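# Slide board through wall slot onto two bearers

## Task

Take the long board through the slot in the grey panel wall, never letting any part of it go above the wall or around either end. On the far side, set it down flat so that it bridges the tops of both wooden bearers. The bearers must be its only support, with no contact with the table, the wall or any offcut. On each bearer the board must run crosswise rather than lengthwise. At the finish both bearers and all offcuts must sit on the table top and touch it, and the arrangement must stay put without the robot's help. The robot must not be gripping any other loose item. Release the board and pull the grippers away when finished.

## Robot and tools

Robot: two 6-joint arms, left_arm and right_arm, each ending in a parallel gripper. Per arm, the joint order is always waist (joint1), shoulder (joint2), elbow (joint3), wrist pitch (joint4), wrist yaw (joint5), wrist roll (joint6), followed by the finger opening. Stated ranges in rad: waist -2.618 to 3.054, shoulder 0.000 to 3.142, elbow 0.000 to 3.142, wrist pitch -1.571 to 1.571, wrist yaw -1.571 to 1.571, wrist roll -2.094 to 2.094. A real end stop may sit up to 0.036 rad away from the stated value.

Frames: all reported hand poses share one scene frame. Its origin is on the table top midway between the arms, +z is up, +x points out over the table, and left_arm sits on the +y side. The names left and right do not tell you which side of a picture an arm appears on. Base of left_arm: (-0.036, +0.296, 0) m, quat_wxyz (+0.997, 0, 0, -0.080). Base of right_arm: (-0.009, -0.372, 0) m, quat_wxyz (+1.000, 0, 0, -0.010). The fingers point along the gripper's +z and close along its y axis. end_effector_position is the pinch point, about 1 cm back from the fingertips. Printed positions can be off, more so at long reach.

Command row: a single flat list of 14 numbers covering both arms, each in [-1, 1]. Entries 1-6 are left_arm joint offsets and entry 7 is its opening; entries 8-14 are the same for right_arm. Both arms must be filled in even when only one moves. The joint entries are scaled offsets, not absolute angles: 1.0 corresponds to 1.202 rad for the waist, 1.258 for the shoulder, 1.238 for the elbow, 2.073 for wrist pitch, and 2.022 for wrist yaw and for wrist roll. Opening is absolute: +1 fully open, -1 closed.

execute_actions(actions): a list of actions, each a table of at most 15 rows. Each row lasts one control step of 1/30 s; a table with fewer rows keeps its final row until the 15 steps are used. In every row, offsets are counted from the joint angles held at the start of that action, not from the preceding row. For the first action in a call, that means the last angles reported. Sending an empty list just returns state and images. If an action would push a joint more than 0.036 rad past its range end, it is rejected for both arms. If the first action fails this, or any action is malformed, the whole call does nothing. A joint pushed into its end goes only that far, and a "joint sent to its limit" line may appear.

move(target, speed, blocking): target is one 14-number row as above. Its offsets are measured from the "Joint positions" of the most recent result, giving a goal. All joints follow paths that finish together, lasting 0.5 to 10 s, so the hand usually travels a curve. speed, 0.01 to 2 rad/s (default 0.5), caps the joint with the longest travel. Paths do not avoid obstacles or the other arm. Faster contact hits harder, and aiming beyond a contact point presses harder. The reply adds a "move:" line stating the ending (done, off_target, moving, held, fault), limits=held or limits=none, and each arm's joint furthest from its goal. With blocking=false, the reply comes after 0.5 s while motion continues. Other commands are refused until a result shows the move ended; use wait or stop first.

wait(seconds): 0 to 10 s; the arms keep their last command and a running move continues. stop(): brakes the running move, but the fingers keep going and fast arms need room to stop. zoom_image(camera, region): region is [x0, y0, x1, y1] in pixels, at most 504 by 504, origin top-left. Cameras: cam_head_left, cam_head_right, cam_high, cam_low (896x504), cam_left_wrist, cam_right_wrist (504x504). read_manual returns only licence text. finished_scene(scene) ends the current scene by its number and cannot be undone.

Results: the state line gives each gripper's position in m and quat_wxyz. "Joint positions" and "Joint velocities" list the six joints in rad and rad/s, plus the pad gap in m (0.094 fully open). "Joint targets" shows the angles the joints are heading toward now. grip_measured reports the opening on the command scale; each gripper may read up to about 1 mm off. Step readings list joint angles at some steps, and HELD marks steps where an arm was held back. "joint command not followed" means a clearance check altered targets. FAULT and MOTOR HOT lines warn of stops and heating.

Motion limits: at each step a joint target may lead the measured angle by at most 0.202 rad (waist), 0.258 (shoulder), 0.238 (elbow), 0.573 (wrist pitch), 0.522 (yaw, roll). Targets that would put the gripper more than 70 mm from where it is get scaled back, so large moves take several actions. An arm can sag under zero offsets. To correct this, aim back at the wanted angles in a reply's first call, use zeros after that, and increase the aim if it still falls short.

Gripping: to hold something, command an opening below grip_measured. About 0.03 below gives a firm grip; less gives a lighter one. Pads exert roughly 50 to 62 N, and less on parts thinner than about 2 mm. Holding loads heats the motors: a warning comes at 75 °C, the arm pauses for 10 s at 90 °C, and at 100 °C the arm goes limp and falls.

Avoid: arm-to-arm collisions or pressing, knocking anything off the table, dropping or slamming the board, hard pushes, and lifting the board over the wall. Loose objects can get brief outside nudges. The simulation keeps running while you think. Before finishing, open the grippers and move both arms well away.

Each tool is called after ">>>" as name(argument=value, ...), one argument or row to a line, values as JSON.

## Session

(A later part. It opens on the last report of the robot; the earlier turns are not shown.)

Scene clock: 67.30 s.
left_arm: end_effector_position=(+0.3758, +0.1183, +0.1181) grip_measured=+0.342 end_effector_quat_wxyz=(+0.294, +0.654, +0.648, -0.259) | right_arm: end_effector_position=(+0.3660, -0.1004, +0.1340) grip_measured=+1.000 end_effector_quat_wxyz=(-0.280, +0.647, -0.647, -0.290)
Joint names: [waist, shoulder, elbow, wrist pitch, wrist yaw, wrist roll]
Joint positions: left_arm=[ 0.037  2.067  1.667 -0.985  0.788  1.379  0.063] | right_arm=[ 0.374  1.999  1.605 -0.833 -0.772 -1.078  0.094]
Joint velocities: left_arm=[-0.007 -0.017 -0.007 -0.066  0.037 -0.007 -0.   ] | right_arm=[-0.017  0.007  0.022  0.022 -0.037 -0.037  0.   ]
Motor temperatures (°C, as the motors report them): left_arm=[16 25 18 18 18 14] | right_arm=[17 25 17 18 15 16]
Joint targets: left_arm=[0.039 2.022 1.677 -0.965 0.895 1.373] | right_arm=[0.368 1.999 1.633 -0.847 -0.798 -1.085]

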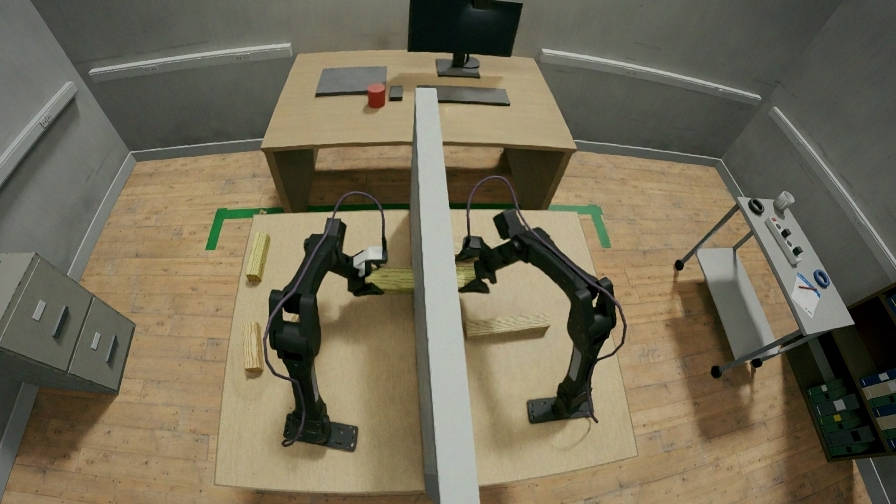

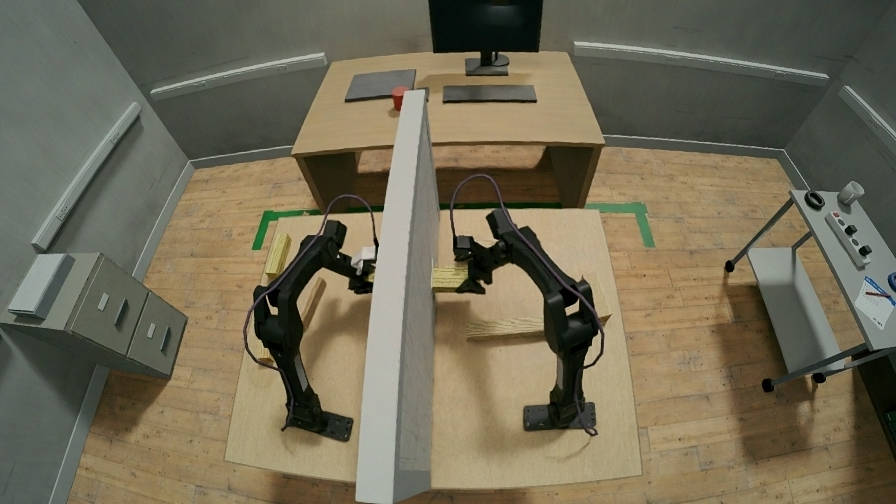

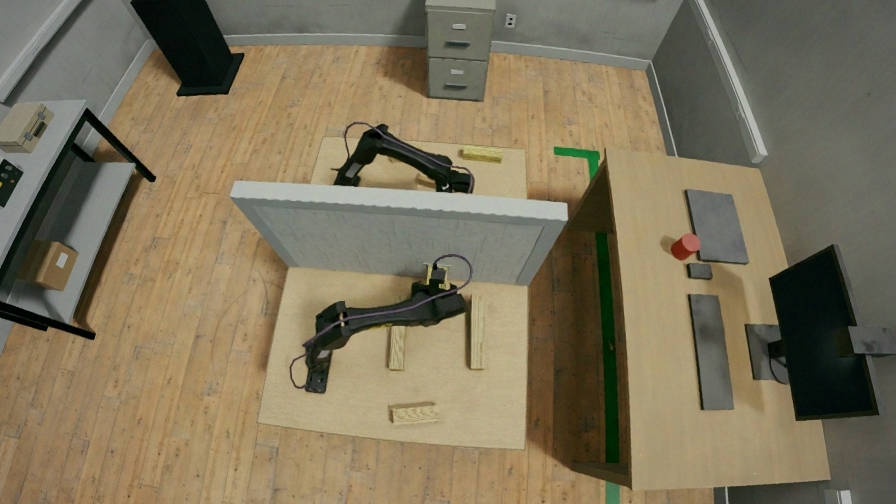

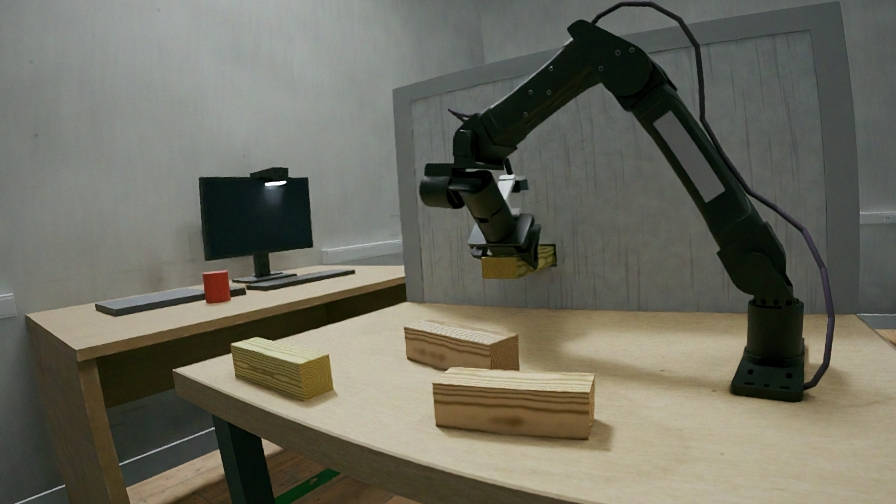

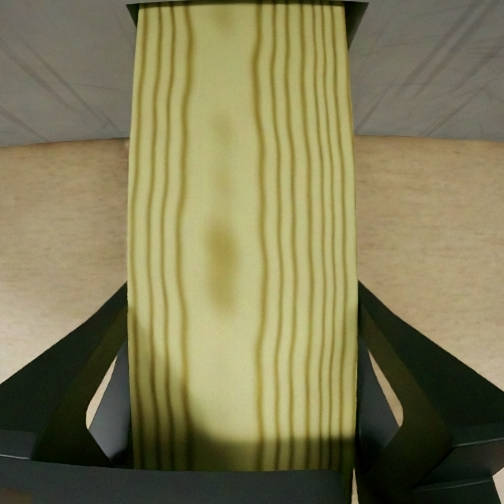

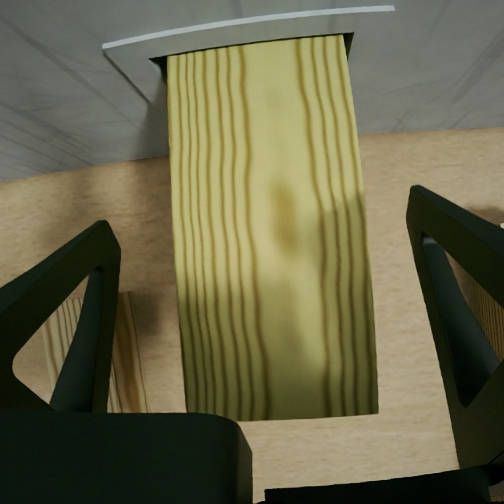

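>>> execute_actions(
  actions=[
    [
[-0.00680,-0.03577,0.00808,0.01416,0.04495,-0.00878,0.25, 0.00726,0.00944,0.02582,0.00461,-0.00086,0.00571,1],
[-0.01025,-0.03577,0.00808,0.01955,0.04369,-0.01574,0.25, 0.00925,0.01076,0.02723,0.00667,0.00285,0.00959,1],
[-0.01525,-0.03577,0.00808,0.02545,0.04232,-0.02335,0.25, 0.01244,0.01286,0.02947,0.00892,0.00690,0.01383,1],
[-0.02144,-0.03577,0.00808,0.03161,0.04089,-0.03128,0.25, 0.01654,0.01556,0.03235,0.01127,0.01113,0.01826,1],
[-0.02842,-0.03577,0.00808,0.03776,0.03946,-0.03922,0.25, 0.02131,0.01870,0.03571,0.01362,0.01536,0.02268,1],
[-0.03577,-0.03577,0.00808,0.04366,0.03809,-0.04683,0.25, 0.02647,0.02210,0.03934,0.01587,0.01941,0.02692,1],
[-0.04313,-0.03577,0.00808,0.04905,0.03683,-0.05378,0.25, 0.03176,0.02559,0.04305,0.01792,0.02311,0.03079,1],
[-0.05010,-0.03577,0.00808,0.05367,0.03576,-0.05973,0.25, 0.03693,0.02899,0.04669,0.01969,0.02629,0.03411,1],
[-0.05629,-0.03577,0.00808,0.05727,0.03511,-0.06437,0.25, 0.04169,0.03213,0.05004,0.02106,0.02876,0.03670,1],
[-0.06131,-0.03577,0.00808,0.05959,0.03511,-0.06737,0.25, 0.04580,0.03484,0.05292,0.02195,0.03036,0.03837,1],
[-0.06476,-0.03577,0.00808,0.06038,0.03511,-0.06839,0.25, 0.04898,0.03694,0.05516,0.02225,0.03090,0.03894,1],
[-0.06759,-0.03577,0.00808,0.05938,0.03511,-0.06709,0.25, 0.05098,0.03826,0.05657,0.02186,0.03021,0.03822,1],
[-0.07035,-0.03577,0.00808,0.05742,0.03511,-0.06457,0.25, 0.05243,0.03921,0.05759,0.02112,0.02887,0.03681,1],
[-0.07155,-0.03577,0.00808,0.05644,0.03511,-0.06330,0.25, 0.05324,0.03975,0.05816,0.02074,0.02819,0.03610,1]
],
  ],
)

>>> wait(
  seconds=0.3,
)

Scene clock: 70.53 s.
left_arm: end_effector_position=(+0.3756, +0.0832, +0.1193) grip_measured=+0.342 end_effector_quat_wxyz=(+0.294, +0.655, +0.646, -0.259) | right_arm: end_effector_position=(+0.3698, -0.0786, +0.1252) grip_measured=+1.000 end_effector_quat_wxyz=(-0.271, +0.652, -0.653, -0.275)
Joint names: [waist, shoulder, elbow, wrist pitch, wrist yaw, wrist roll]
Joint positions: left_arm=[-0.048  2.067  1.667 -0.904  0.769  1.267  0.063] | right_arm=[ 0.432  2.039  1.646 -0.798 -0.714 -1.015  0.094]
Joint velocities: left_arm=[-0.095  0.022 -0.002  0.022  0.007 -0.081  0.001] | right_arm=[ 0.076  0.017  0.012 -0.022 -0.051  0.022  0.   ]
Motor temperatures (°C, as the motors report them): left_arm=[16 26 18 18 18 14] | right_arm=[17 25 17 18 15 16]
Joint targets: left_arm=[-0.049 2.022 1.677 -0.868 0.859 1.251] | right_arm=[0.437 2.049 1.677 -0.790 -0.715 -1.005]
Step readings (joint positions):
0: left_arm=[0.037 2.067 1.667 -0.985 0.788 1.379] | right_arm=[0.374 1.999 1.605 -0.833 -0.772 -1.078]
1: left_arm=[0.037 2.067 1.667 -0.984 0.788 1.377] | right_arm=[0.374 1.999 1.605 -0.832 -0.771 -1.077]
2: left_arm=[0.036 2.067 1.667 -0.983 0.787 1.373] | right_arm=[0.374 1.999 1.605 -0.831 -0.769 -1.075]
4: left_arm=[0.033 2.067 1.667 -0.972 0.783 1.358] | right_arm=[0.375 2.000 1.607 -0.828 -0.761 -1.066]
8: left_arm=[0.007 2.067 1.667 -0.951 0.773 1.320] | right_arm=[0.393 2.016 1.626 -0.814 -0.737 -1.041]
15: Joint positions above

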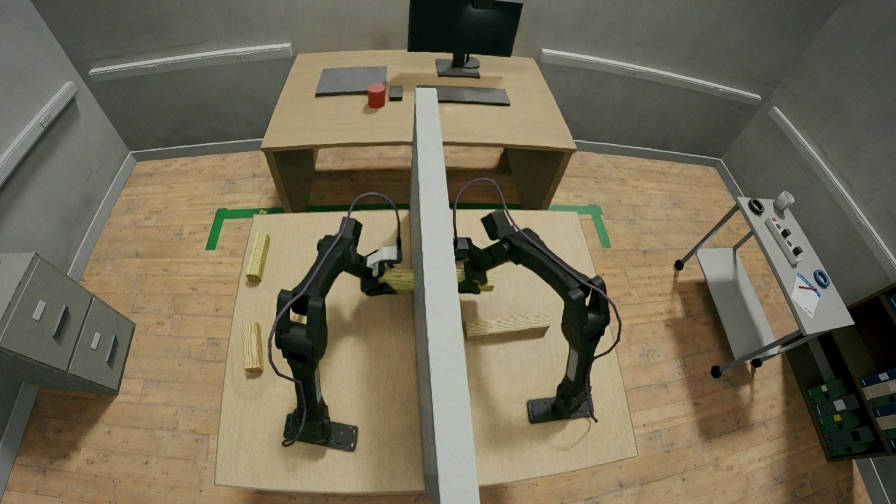

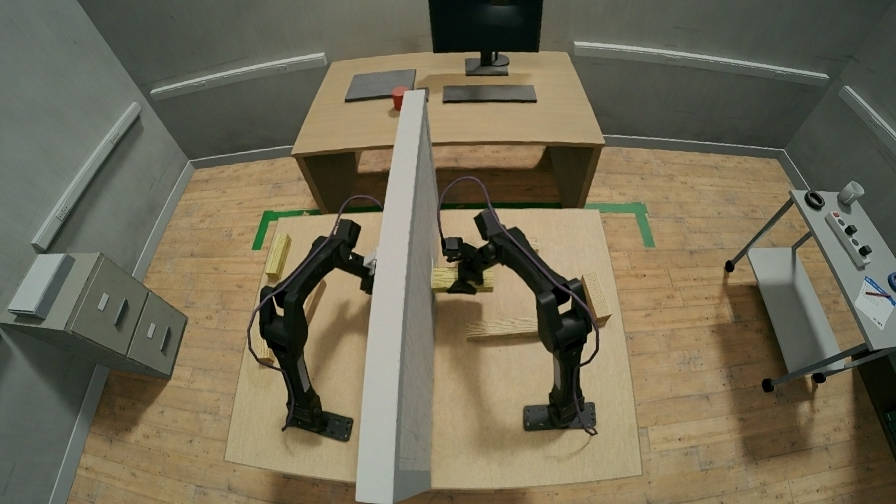

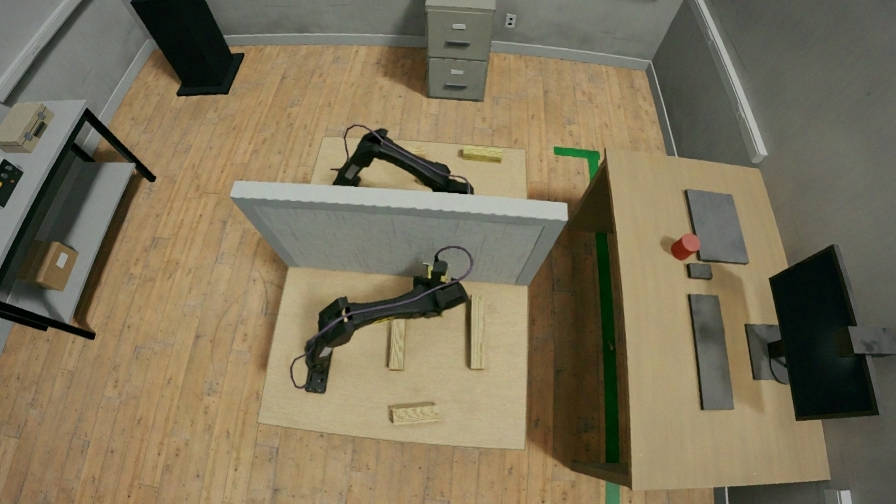

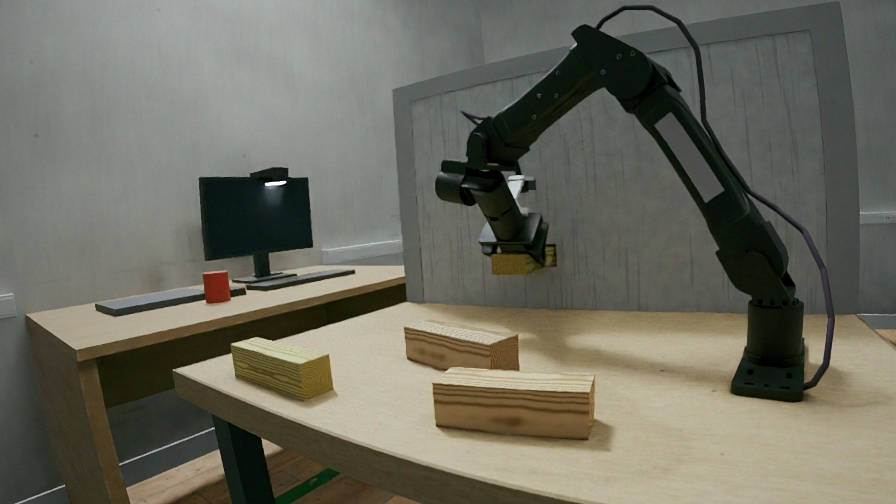

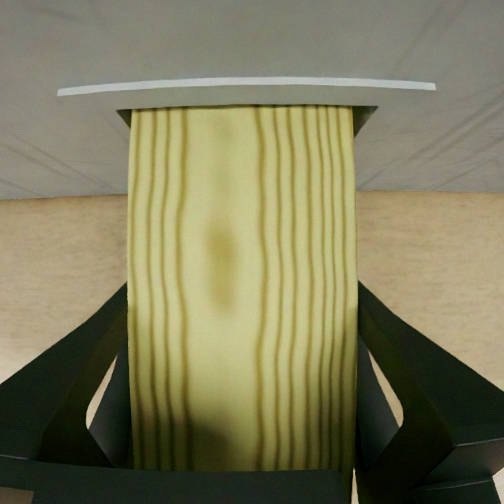

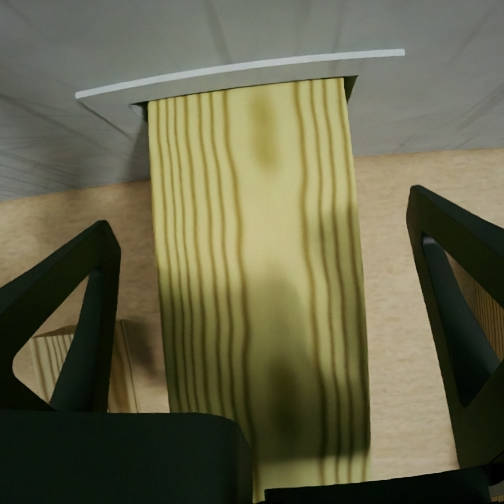

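Scene clock: 70.83 s.
left_arm: end_effector_position=(+0.3759, +0.0821, +0.1193) grip_measured=+0.342 end_effector_quat_wxyz=(+0.294, +0.653, +0.648, -0.259) | right_arm: end_effector_position=(+0.3703, -0.0783, +0.1249) grip_measured=+1.000 end_effector_quat_wxyz=(-0.270, +0.651, -0.654, -0.274)
Joint names: [waist, shoulder, elbow, wrist pitch, wrist yaw, wrist roll]
Joint positions: left_arm=[-0.05   2.067  1.667 -0.9    0.767  1.258  0.063] | right_arm=[ 0.433  2.04   1.647 -0.797 -0.71  -1.011  0.094]
Joint velocities: left_arm=[-0.002  0.002  0.002  0.066 -0.051 -0.022  0.001] | right_arm=[ 0.002 -0.007 -0.007 -0.037 -0.081  0.007  0.   ]
Motor temperatures (°C, as the motors report them): left_arm=[16 26 18 18 18 14] | right_arm=[17 25 17 18 15 16]
Joint targets: left_arm=[-0.049 2.022 1.677 -0.868 0.859 1.251] | right_arm=[0.438 2.049 1.677 -0.790 -0.715 -1.005]
wait: 0.30 s; no rest

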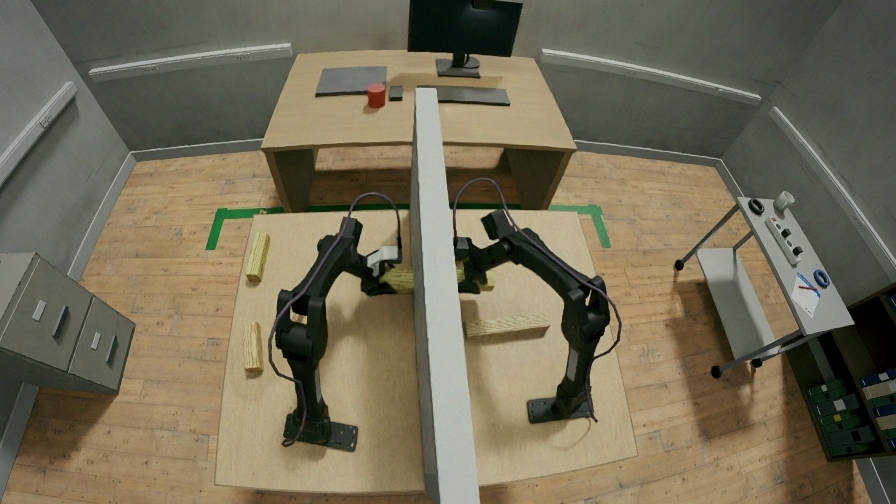

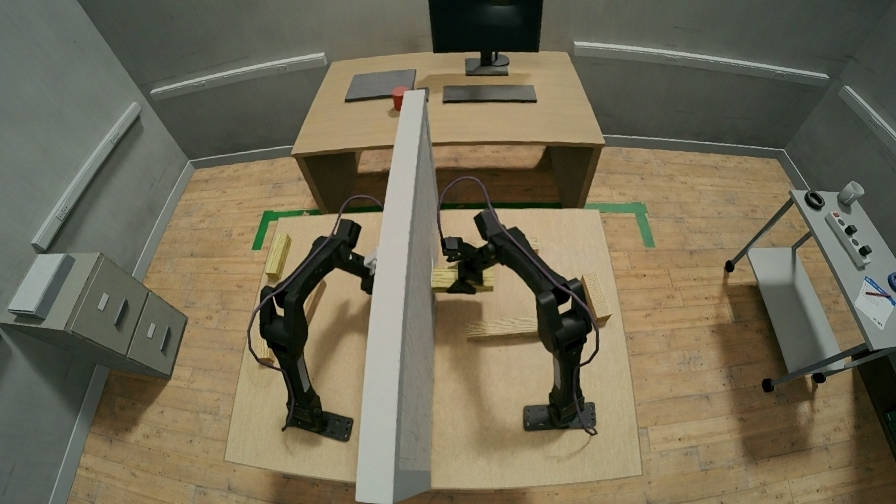

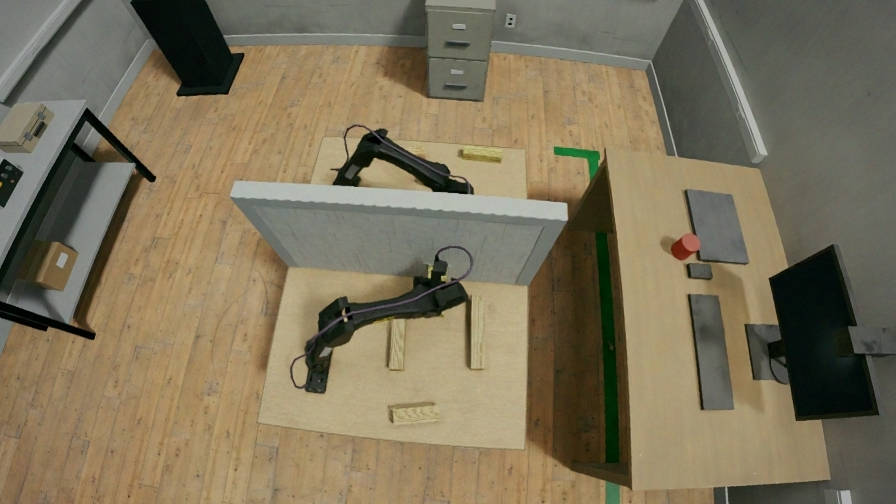

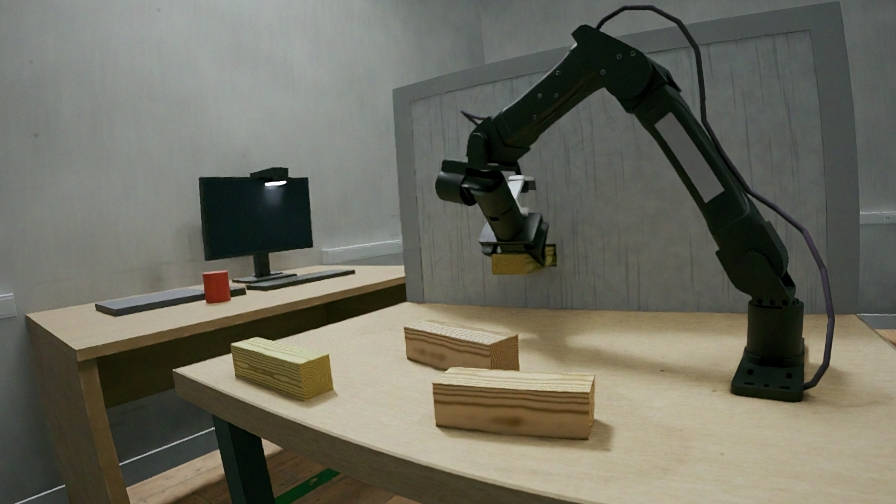

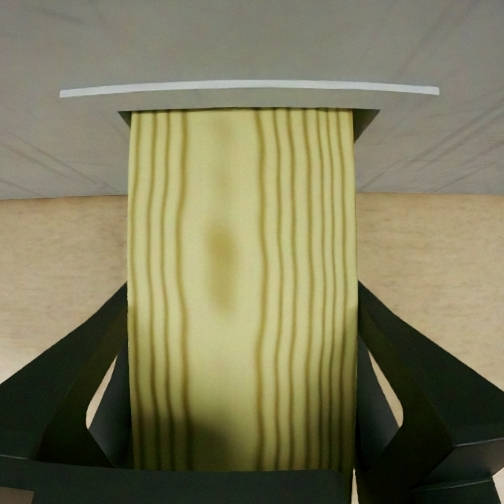

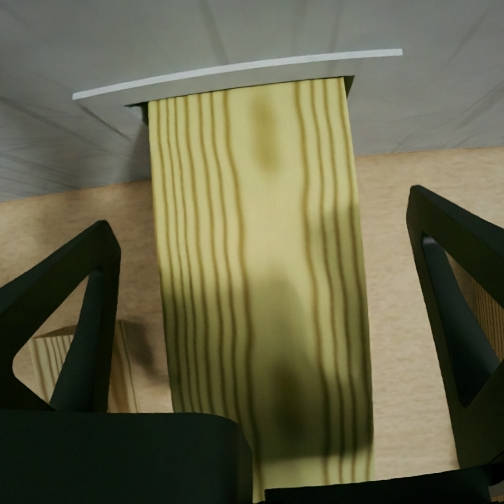

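>>> zoom_image(
  camera="cam_head_right",
  region=[400, 200, 560, 320],
)

>>> zoom_image(
  camera="cam_high",
  region=[370, 230, 530, 380],
)

Region (400, 200, 560, 320) of cam_head_right's 896x504 image, scaled by 3.150, with more detail than that image has; it fills the top 378 rows of this view, and the rest is white.

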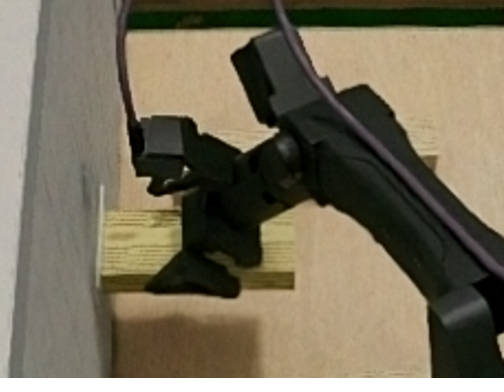

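Region (370, 230, 530, 380) of cam_high's 896x504 image, scaled by 3.150, with more detail than that image has; it fills the top 472 rows of this view, and the rest is white.

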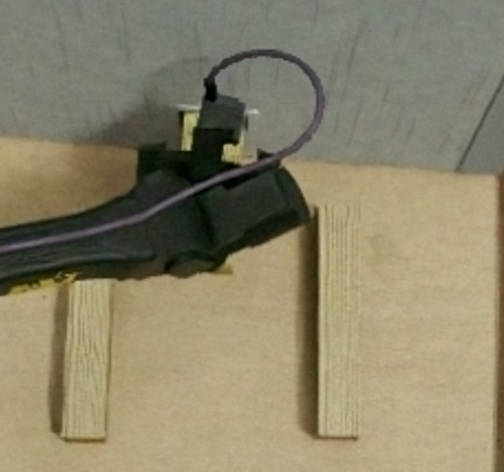

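>>> zoom_image(
  camera="cam_right_wrist",
  region=[0, 150, 252, 402],
)

>>> zoom_image(
  camera="cam_right_wrist",
  region=[252, 150, 504, 402],
)

Region (0, 150, 252, 402) of cam_right_wrist's 504x504 image, scaled by 2.000, with more detail than that image has.

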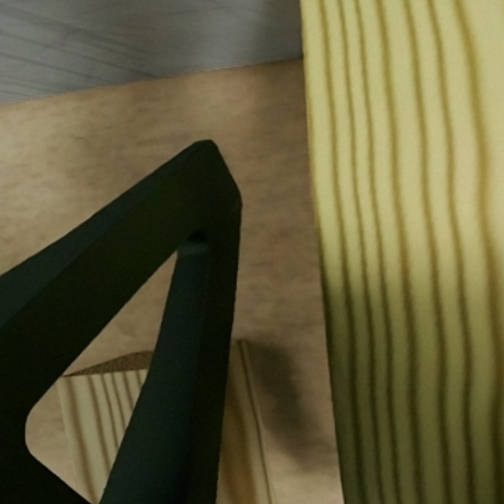

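Region (252, 150, 504, 402) of cam_right_wrist's 504x504 image, scaled by 2.000, with more detail than that image has.

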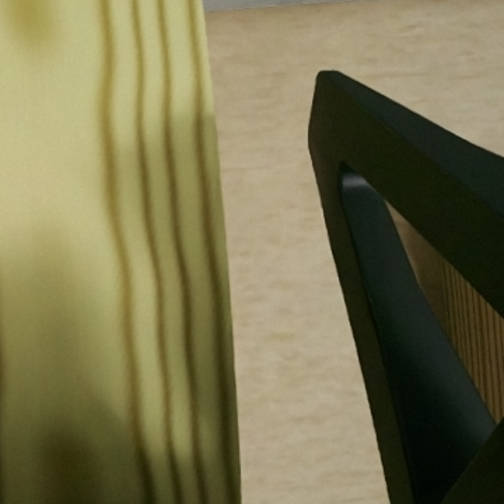

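>>> execute_actions(
  actions=[
    [
[0.00083,-0.03577,0.00808,0.01544,0.04550,-0.00346,0.25, 0.00629,0.00760,-0.01163,0.00724,-0.00190,0.00437,1],
[0.00083,-0.03577,0.00808,0.01544,0.04550,-0.00346,0.25, 0.00738,0.00800,-0.01333,0.01185,-0.00122,0.00606,1],
[0.00083,-0.03577,0.00808,0.01544,0.04550,-0.00346,0.25, 0.00895,0.00863,-0.01605,0.01690,-0.00047,0.00790,1],
[0.00083,-0.03577,0.00808,0.01544,0.04550,-0.00346,0.25, 0.01089,0.00944,-0.01956,0.02217,0.00031,0.00981,1],
[0.00083,-0.03577,0.00808,0.01544,0.04550,-0.00346,0.25, 0.01308,0.01038,-0.02363,0.02743,0.00109,0.01173,1],
[0.00083,-0.03577,0.00808,0.01544,0.04550,-0.00346,0.25, 0.01539,0.01140,-0.02803,0.03248,0.00184,0.01357,1],
[0.00083,-0.03577,0.00808,0.01544,0.04550,-0.00346,0.25, 0.01770,0.01245,-0.03255,0.03709,0.00252,0.01525,1],
[0.00083,-0.03577,0.00808,0.01544,0.04550,-0.00346,0.25, 0.01989,0.01347,-0.03696,0.04105,0.00311,0.01669,0.95],
[0.00083,-0.03577,0.00808,0.01544,0.04550,-0.00346,0.25, 0.02183,0.01441,-0.04103,0.04412,0.00357,0.01782,0.9],
[0.00083,-0.03577,0.00808,0.01544,0.04550,-0.00346,0.25, 0.02341,0.01522,-0.04453,0.04611,0.00386,0.01854,0.85],
[0.00083,-0.03577,0.00808,0.01544,0.04550,-0.00346,0.25, 0.02449,0.01585,-0.04725,0.04679,0.00396,0.01879,0.8],
[0.00083,-0.03577,0.00808,0.01544,0.04550,-0.00346,0.25, 0.02538,0.01625,-0.04896,0.04593,0.00383,0.01847,0.75],
[0.00083,-0.03577,0.00808,0.01544,0.04550,-0.00346,0.25, 0.02625,0.01653,-0.05020,0.04426,0.00359,0.01786,0.7],
[0.00083,-0.03577,0.00808,0.01544,0.04550,-0.00346,0.25, 0.02662,0.01669,-0.05089,0.04342,0.00346,0.01756,0.65]
],
  ],
)

>>> wait(
  seconds=0.3,
)

Scene clock: 77.47 s.
left_arm: end_effector_position=(+0.3760, +0.0821, +0.1193) grip_measured=+0.342 end_effector_quat_wxyz=(+0.294, +0.653, +0.648, -0.259) | right_arm: end_effector_position=(+0.3678, -0.0688, +0.1094) grip_measured=+0.658 end_effector_quat_wxyz=(-0.270, +0.652, -0.654, -0.272)
Joint names: [waist, shoulder, elbow, wrist pitch, wrist yaw, wrist roll]
Joint positions: left_arm=[-0.05   2.067  1.667 -0.899  0.767  1.257  0.063] | right_arm=[ 0.457  2.053  1.602 -0.72  -0.698 -0.983  0.078]
Joint velocities: left_arm=[-0.007  0.017  0.002 -0.022 -0.007  0.022 -0.   ] | right_arm=[ 0.027  0.061 -0.066  0.022  0.022 -0.095 -0.01 ]
Motor temperatures (°C, as the motors report them): left_arm=[16 27 18 18 18 14] | right_arm=[17 26 18 18 15 16]
Joint targets: left_arm=[-0.049 2.022 1.677 -0.868 0.859 1.251] | right_arm=[0.465 2.061 1.584 -0.707 -0.703 -0.976]
Step readings (joint positions):
0: left_arm=[-0.050 2.067 1.667 -0.899 0.767 1.257] | right_arm=[0.433 2.040 1.647 -0.797 -0.709 -1.010]
1: left_arm=[-0.050 2.067 1.667 -0.899 0.767 1.257] | right_arm=[0.433 2.040 1.647 -0.796 -0.709 -1.010]
2: left_arm=[-0.050 2.067 1.667 -0.899 0.767 1.257] | right_arm=[0.433 2.040 1.647 -0.793 -0.708 -1.009]
4: left_arm=[-0.050 2.067 1.667 -0.899 0.767 1.257] | right_arm=[0.433 2.040 1.647 -0.784 -0.707 -1.005]
8: left_arm=[-0.050 2.067 1.667 -0.899 0.767 1.257] | right_arm=[0.439 2.040 1.631 -0.748 -0.702 -0.994]
15: Joint positions above

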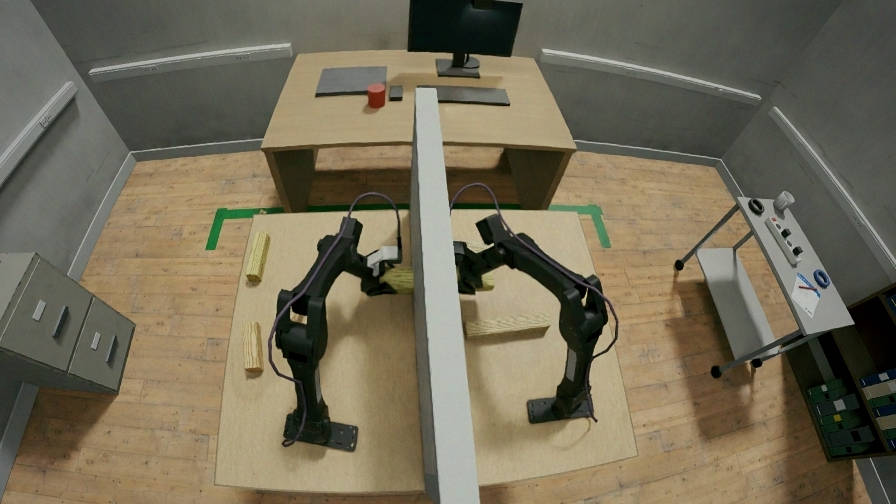

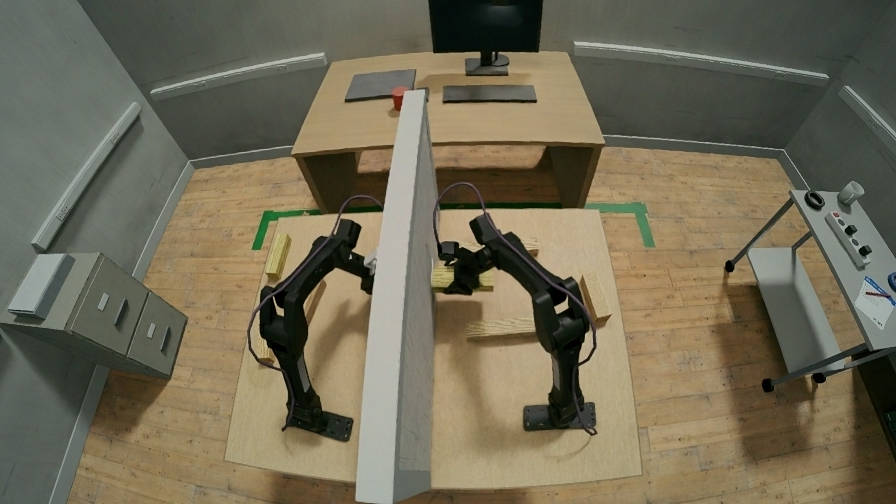

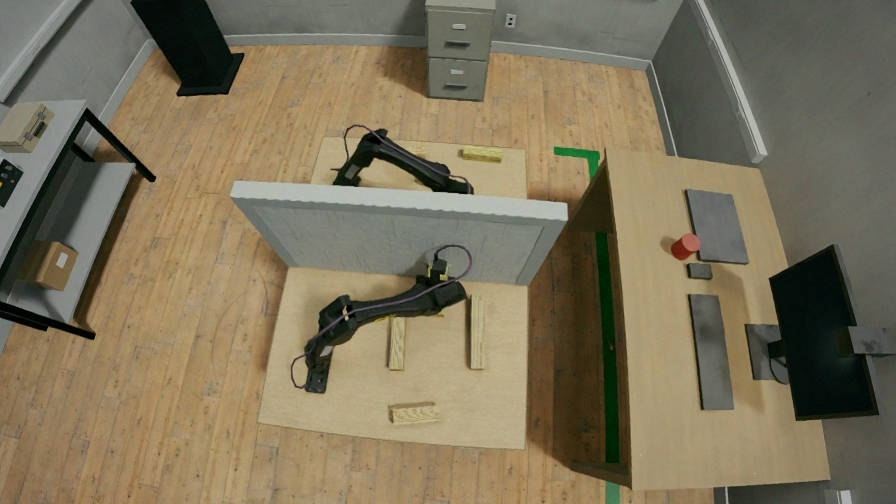

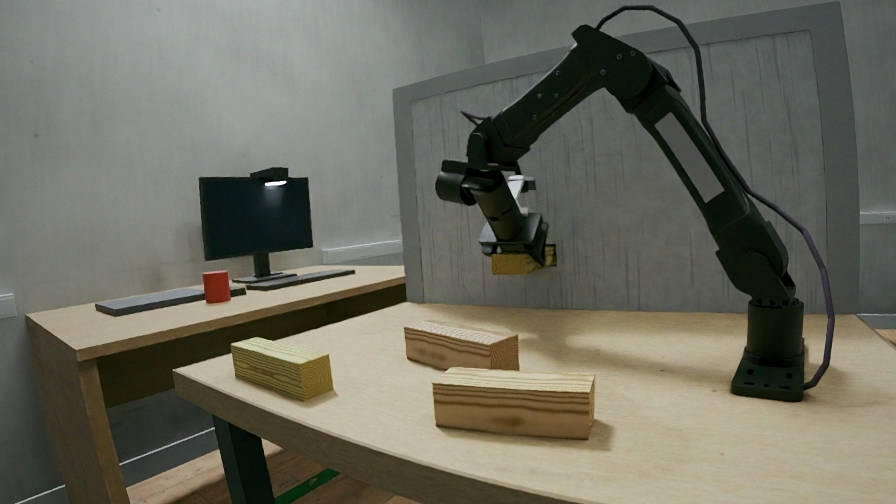

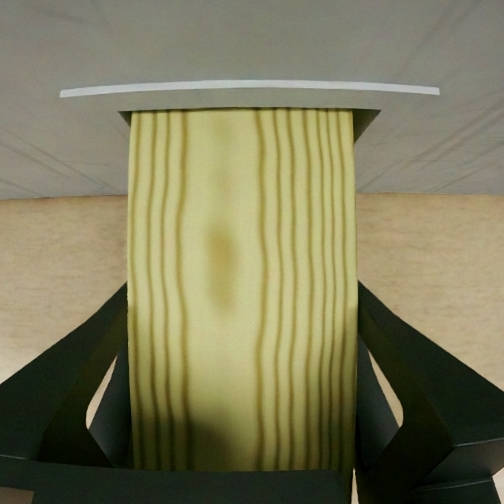

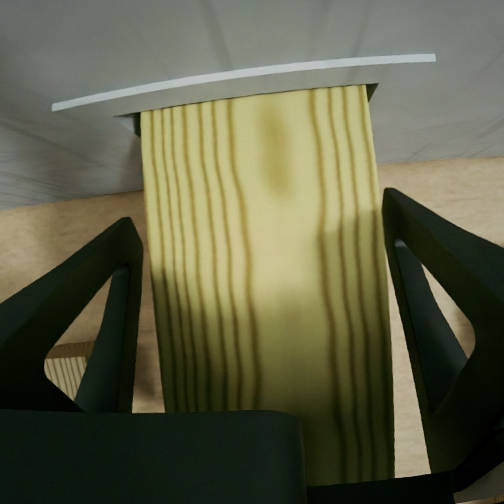

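Scene clock: 77.77 s.
left_arm: end_effector_position=(+0.3760, +0.0821, +0.1193) grip_measured=+0.342 end_effector_quat_wxyz=(+0.294, +0.653, +0.648, -0.259) | right_arm: end_effector_position=(+0.3680, -0.0686, +0.1075) grip_measured=+0.653 end_effector_quat_wxyz=(-0.270, +0.651, -0.655, -0.272)
Joint names: [waist, shoulder, elbow, wrist pitch, wrist yaw, wrist roll]
Joint positions: left_arm=[-0.05   2.067  1.667 -0.899  0.767  1.257  0.063] | right_arm=[ 0.458  2.055  1.599 -0.715 -0.696 -0.981  0.078]
Joint velocities: left_arm=[-0.012 -0.007 -0.017 -0.051  0.007  0.095  0.001] | right_arm=[ 0.002 -0.002  0.002  0.051  0.066  0.007 -0.001]
Motor temperatures (°C, as the motors report them): left_arm=[16 27 18 18 18 14] | right_arm=[17 26 18 18 15 16]
Joint targets: left_arm=[-0.049 2.022 1.677 -0.868 0.859 1.251] | right_arm=[0.465 2.061 1.584 -0.707 -0.703 -0.975]
wait: 0.30 s; no rest

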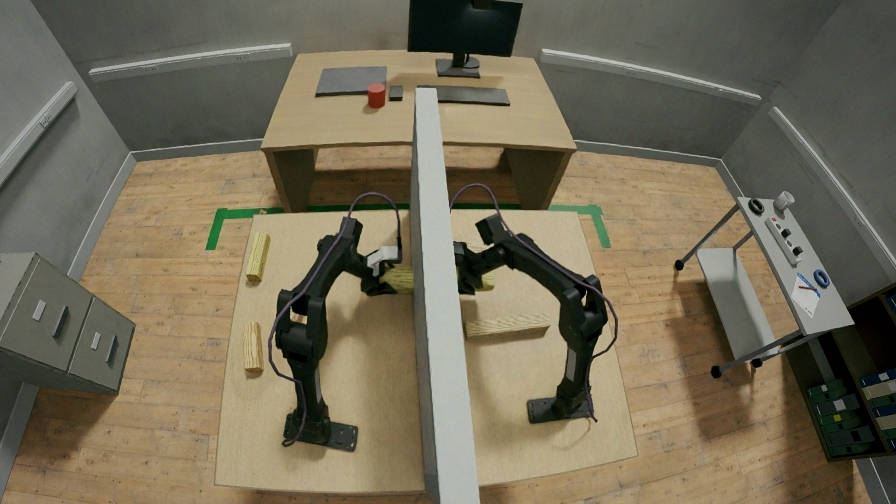

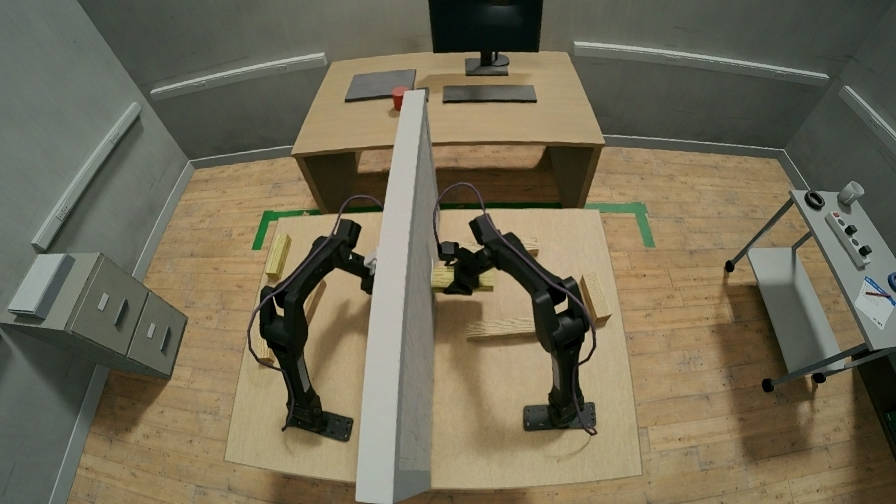

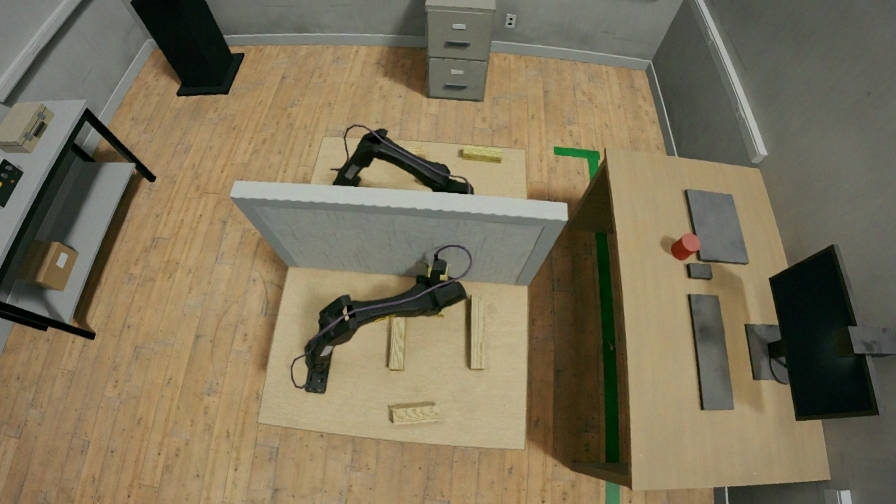

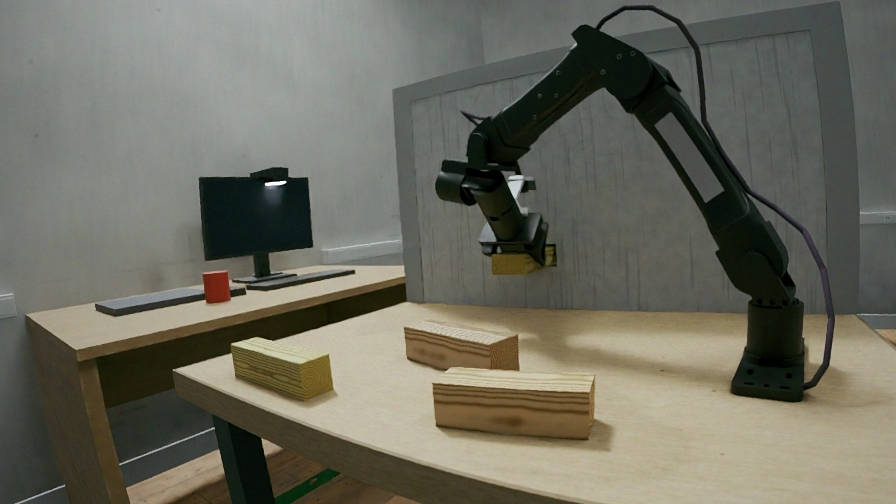

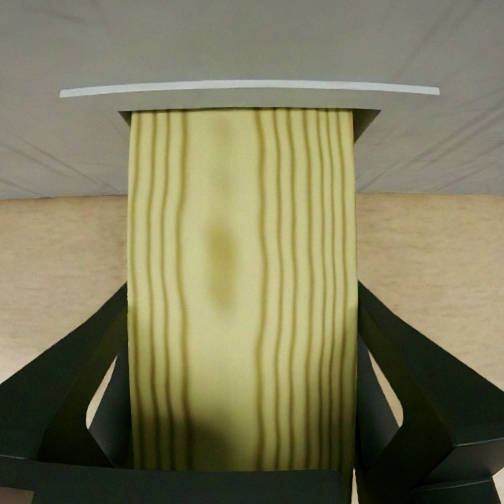

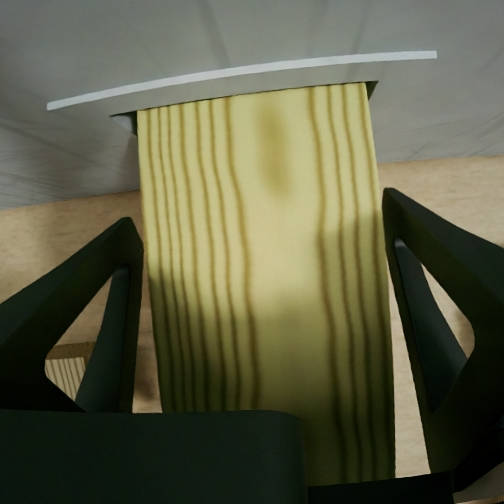

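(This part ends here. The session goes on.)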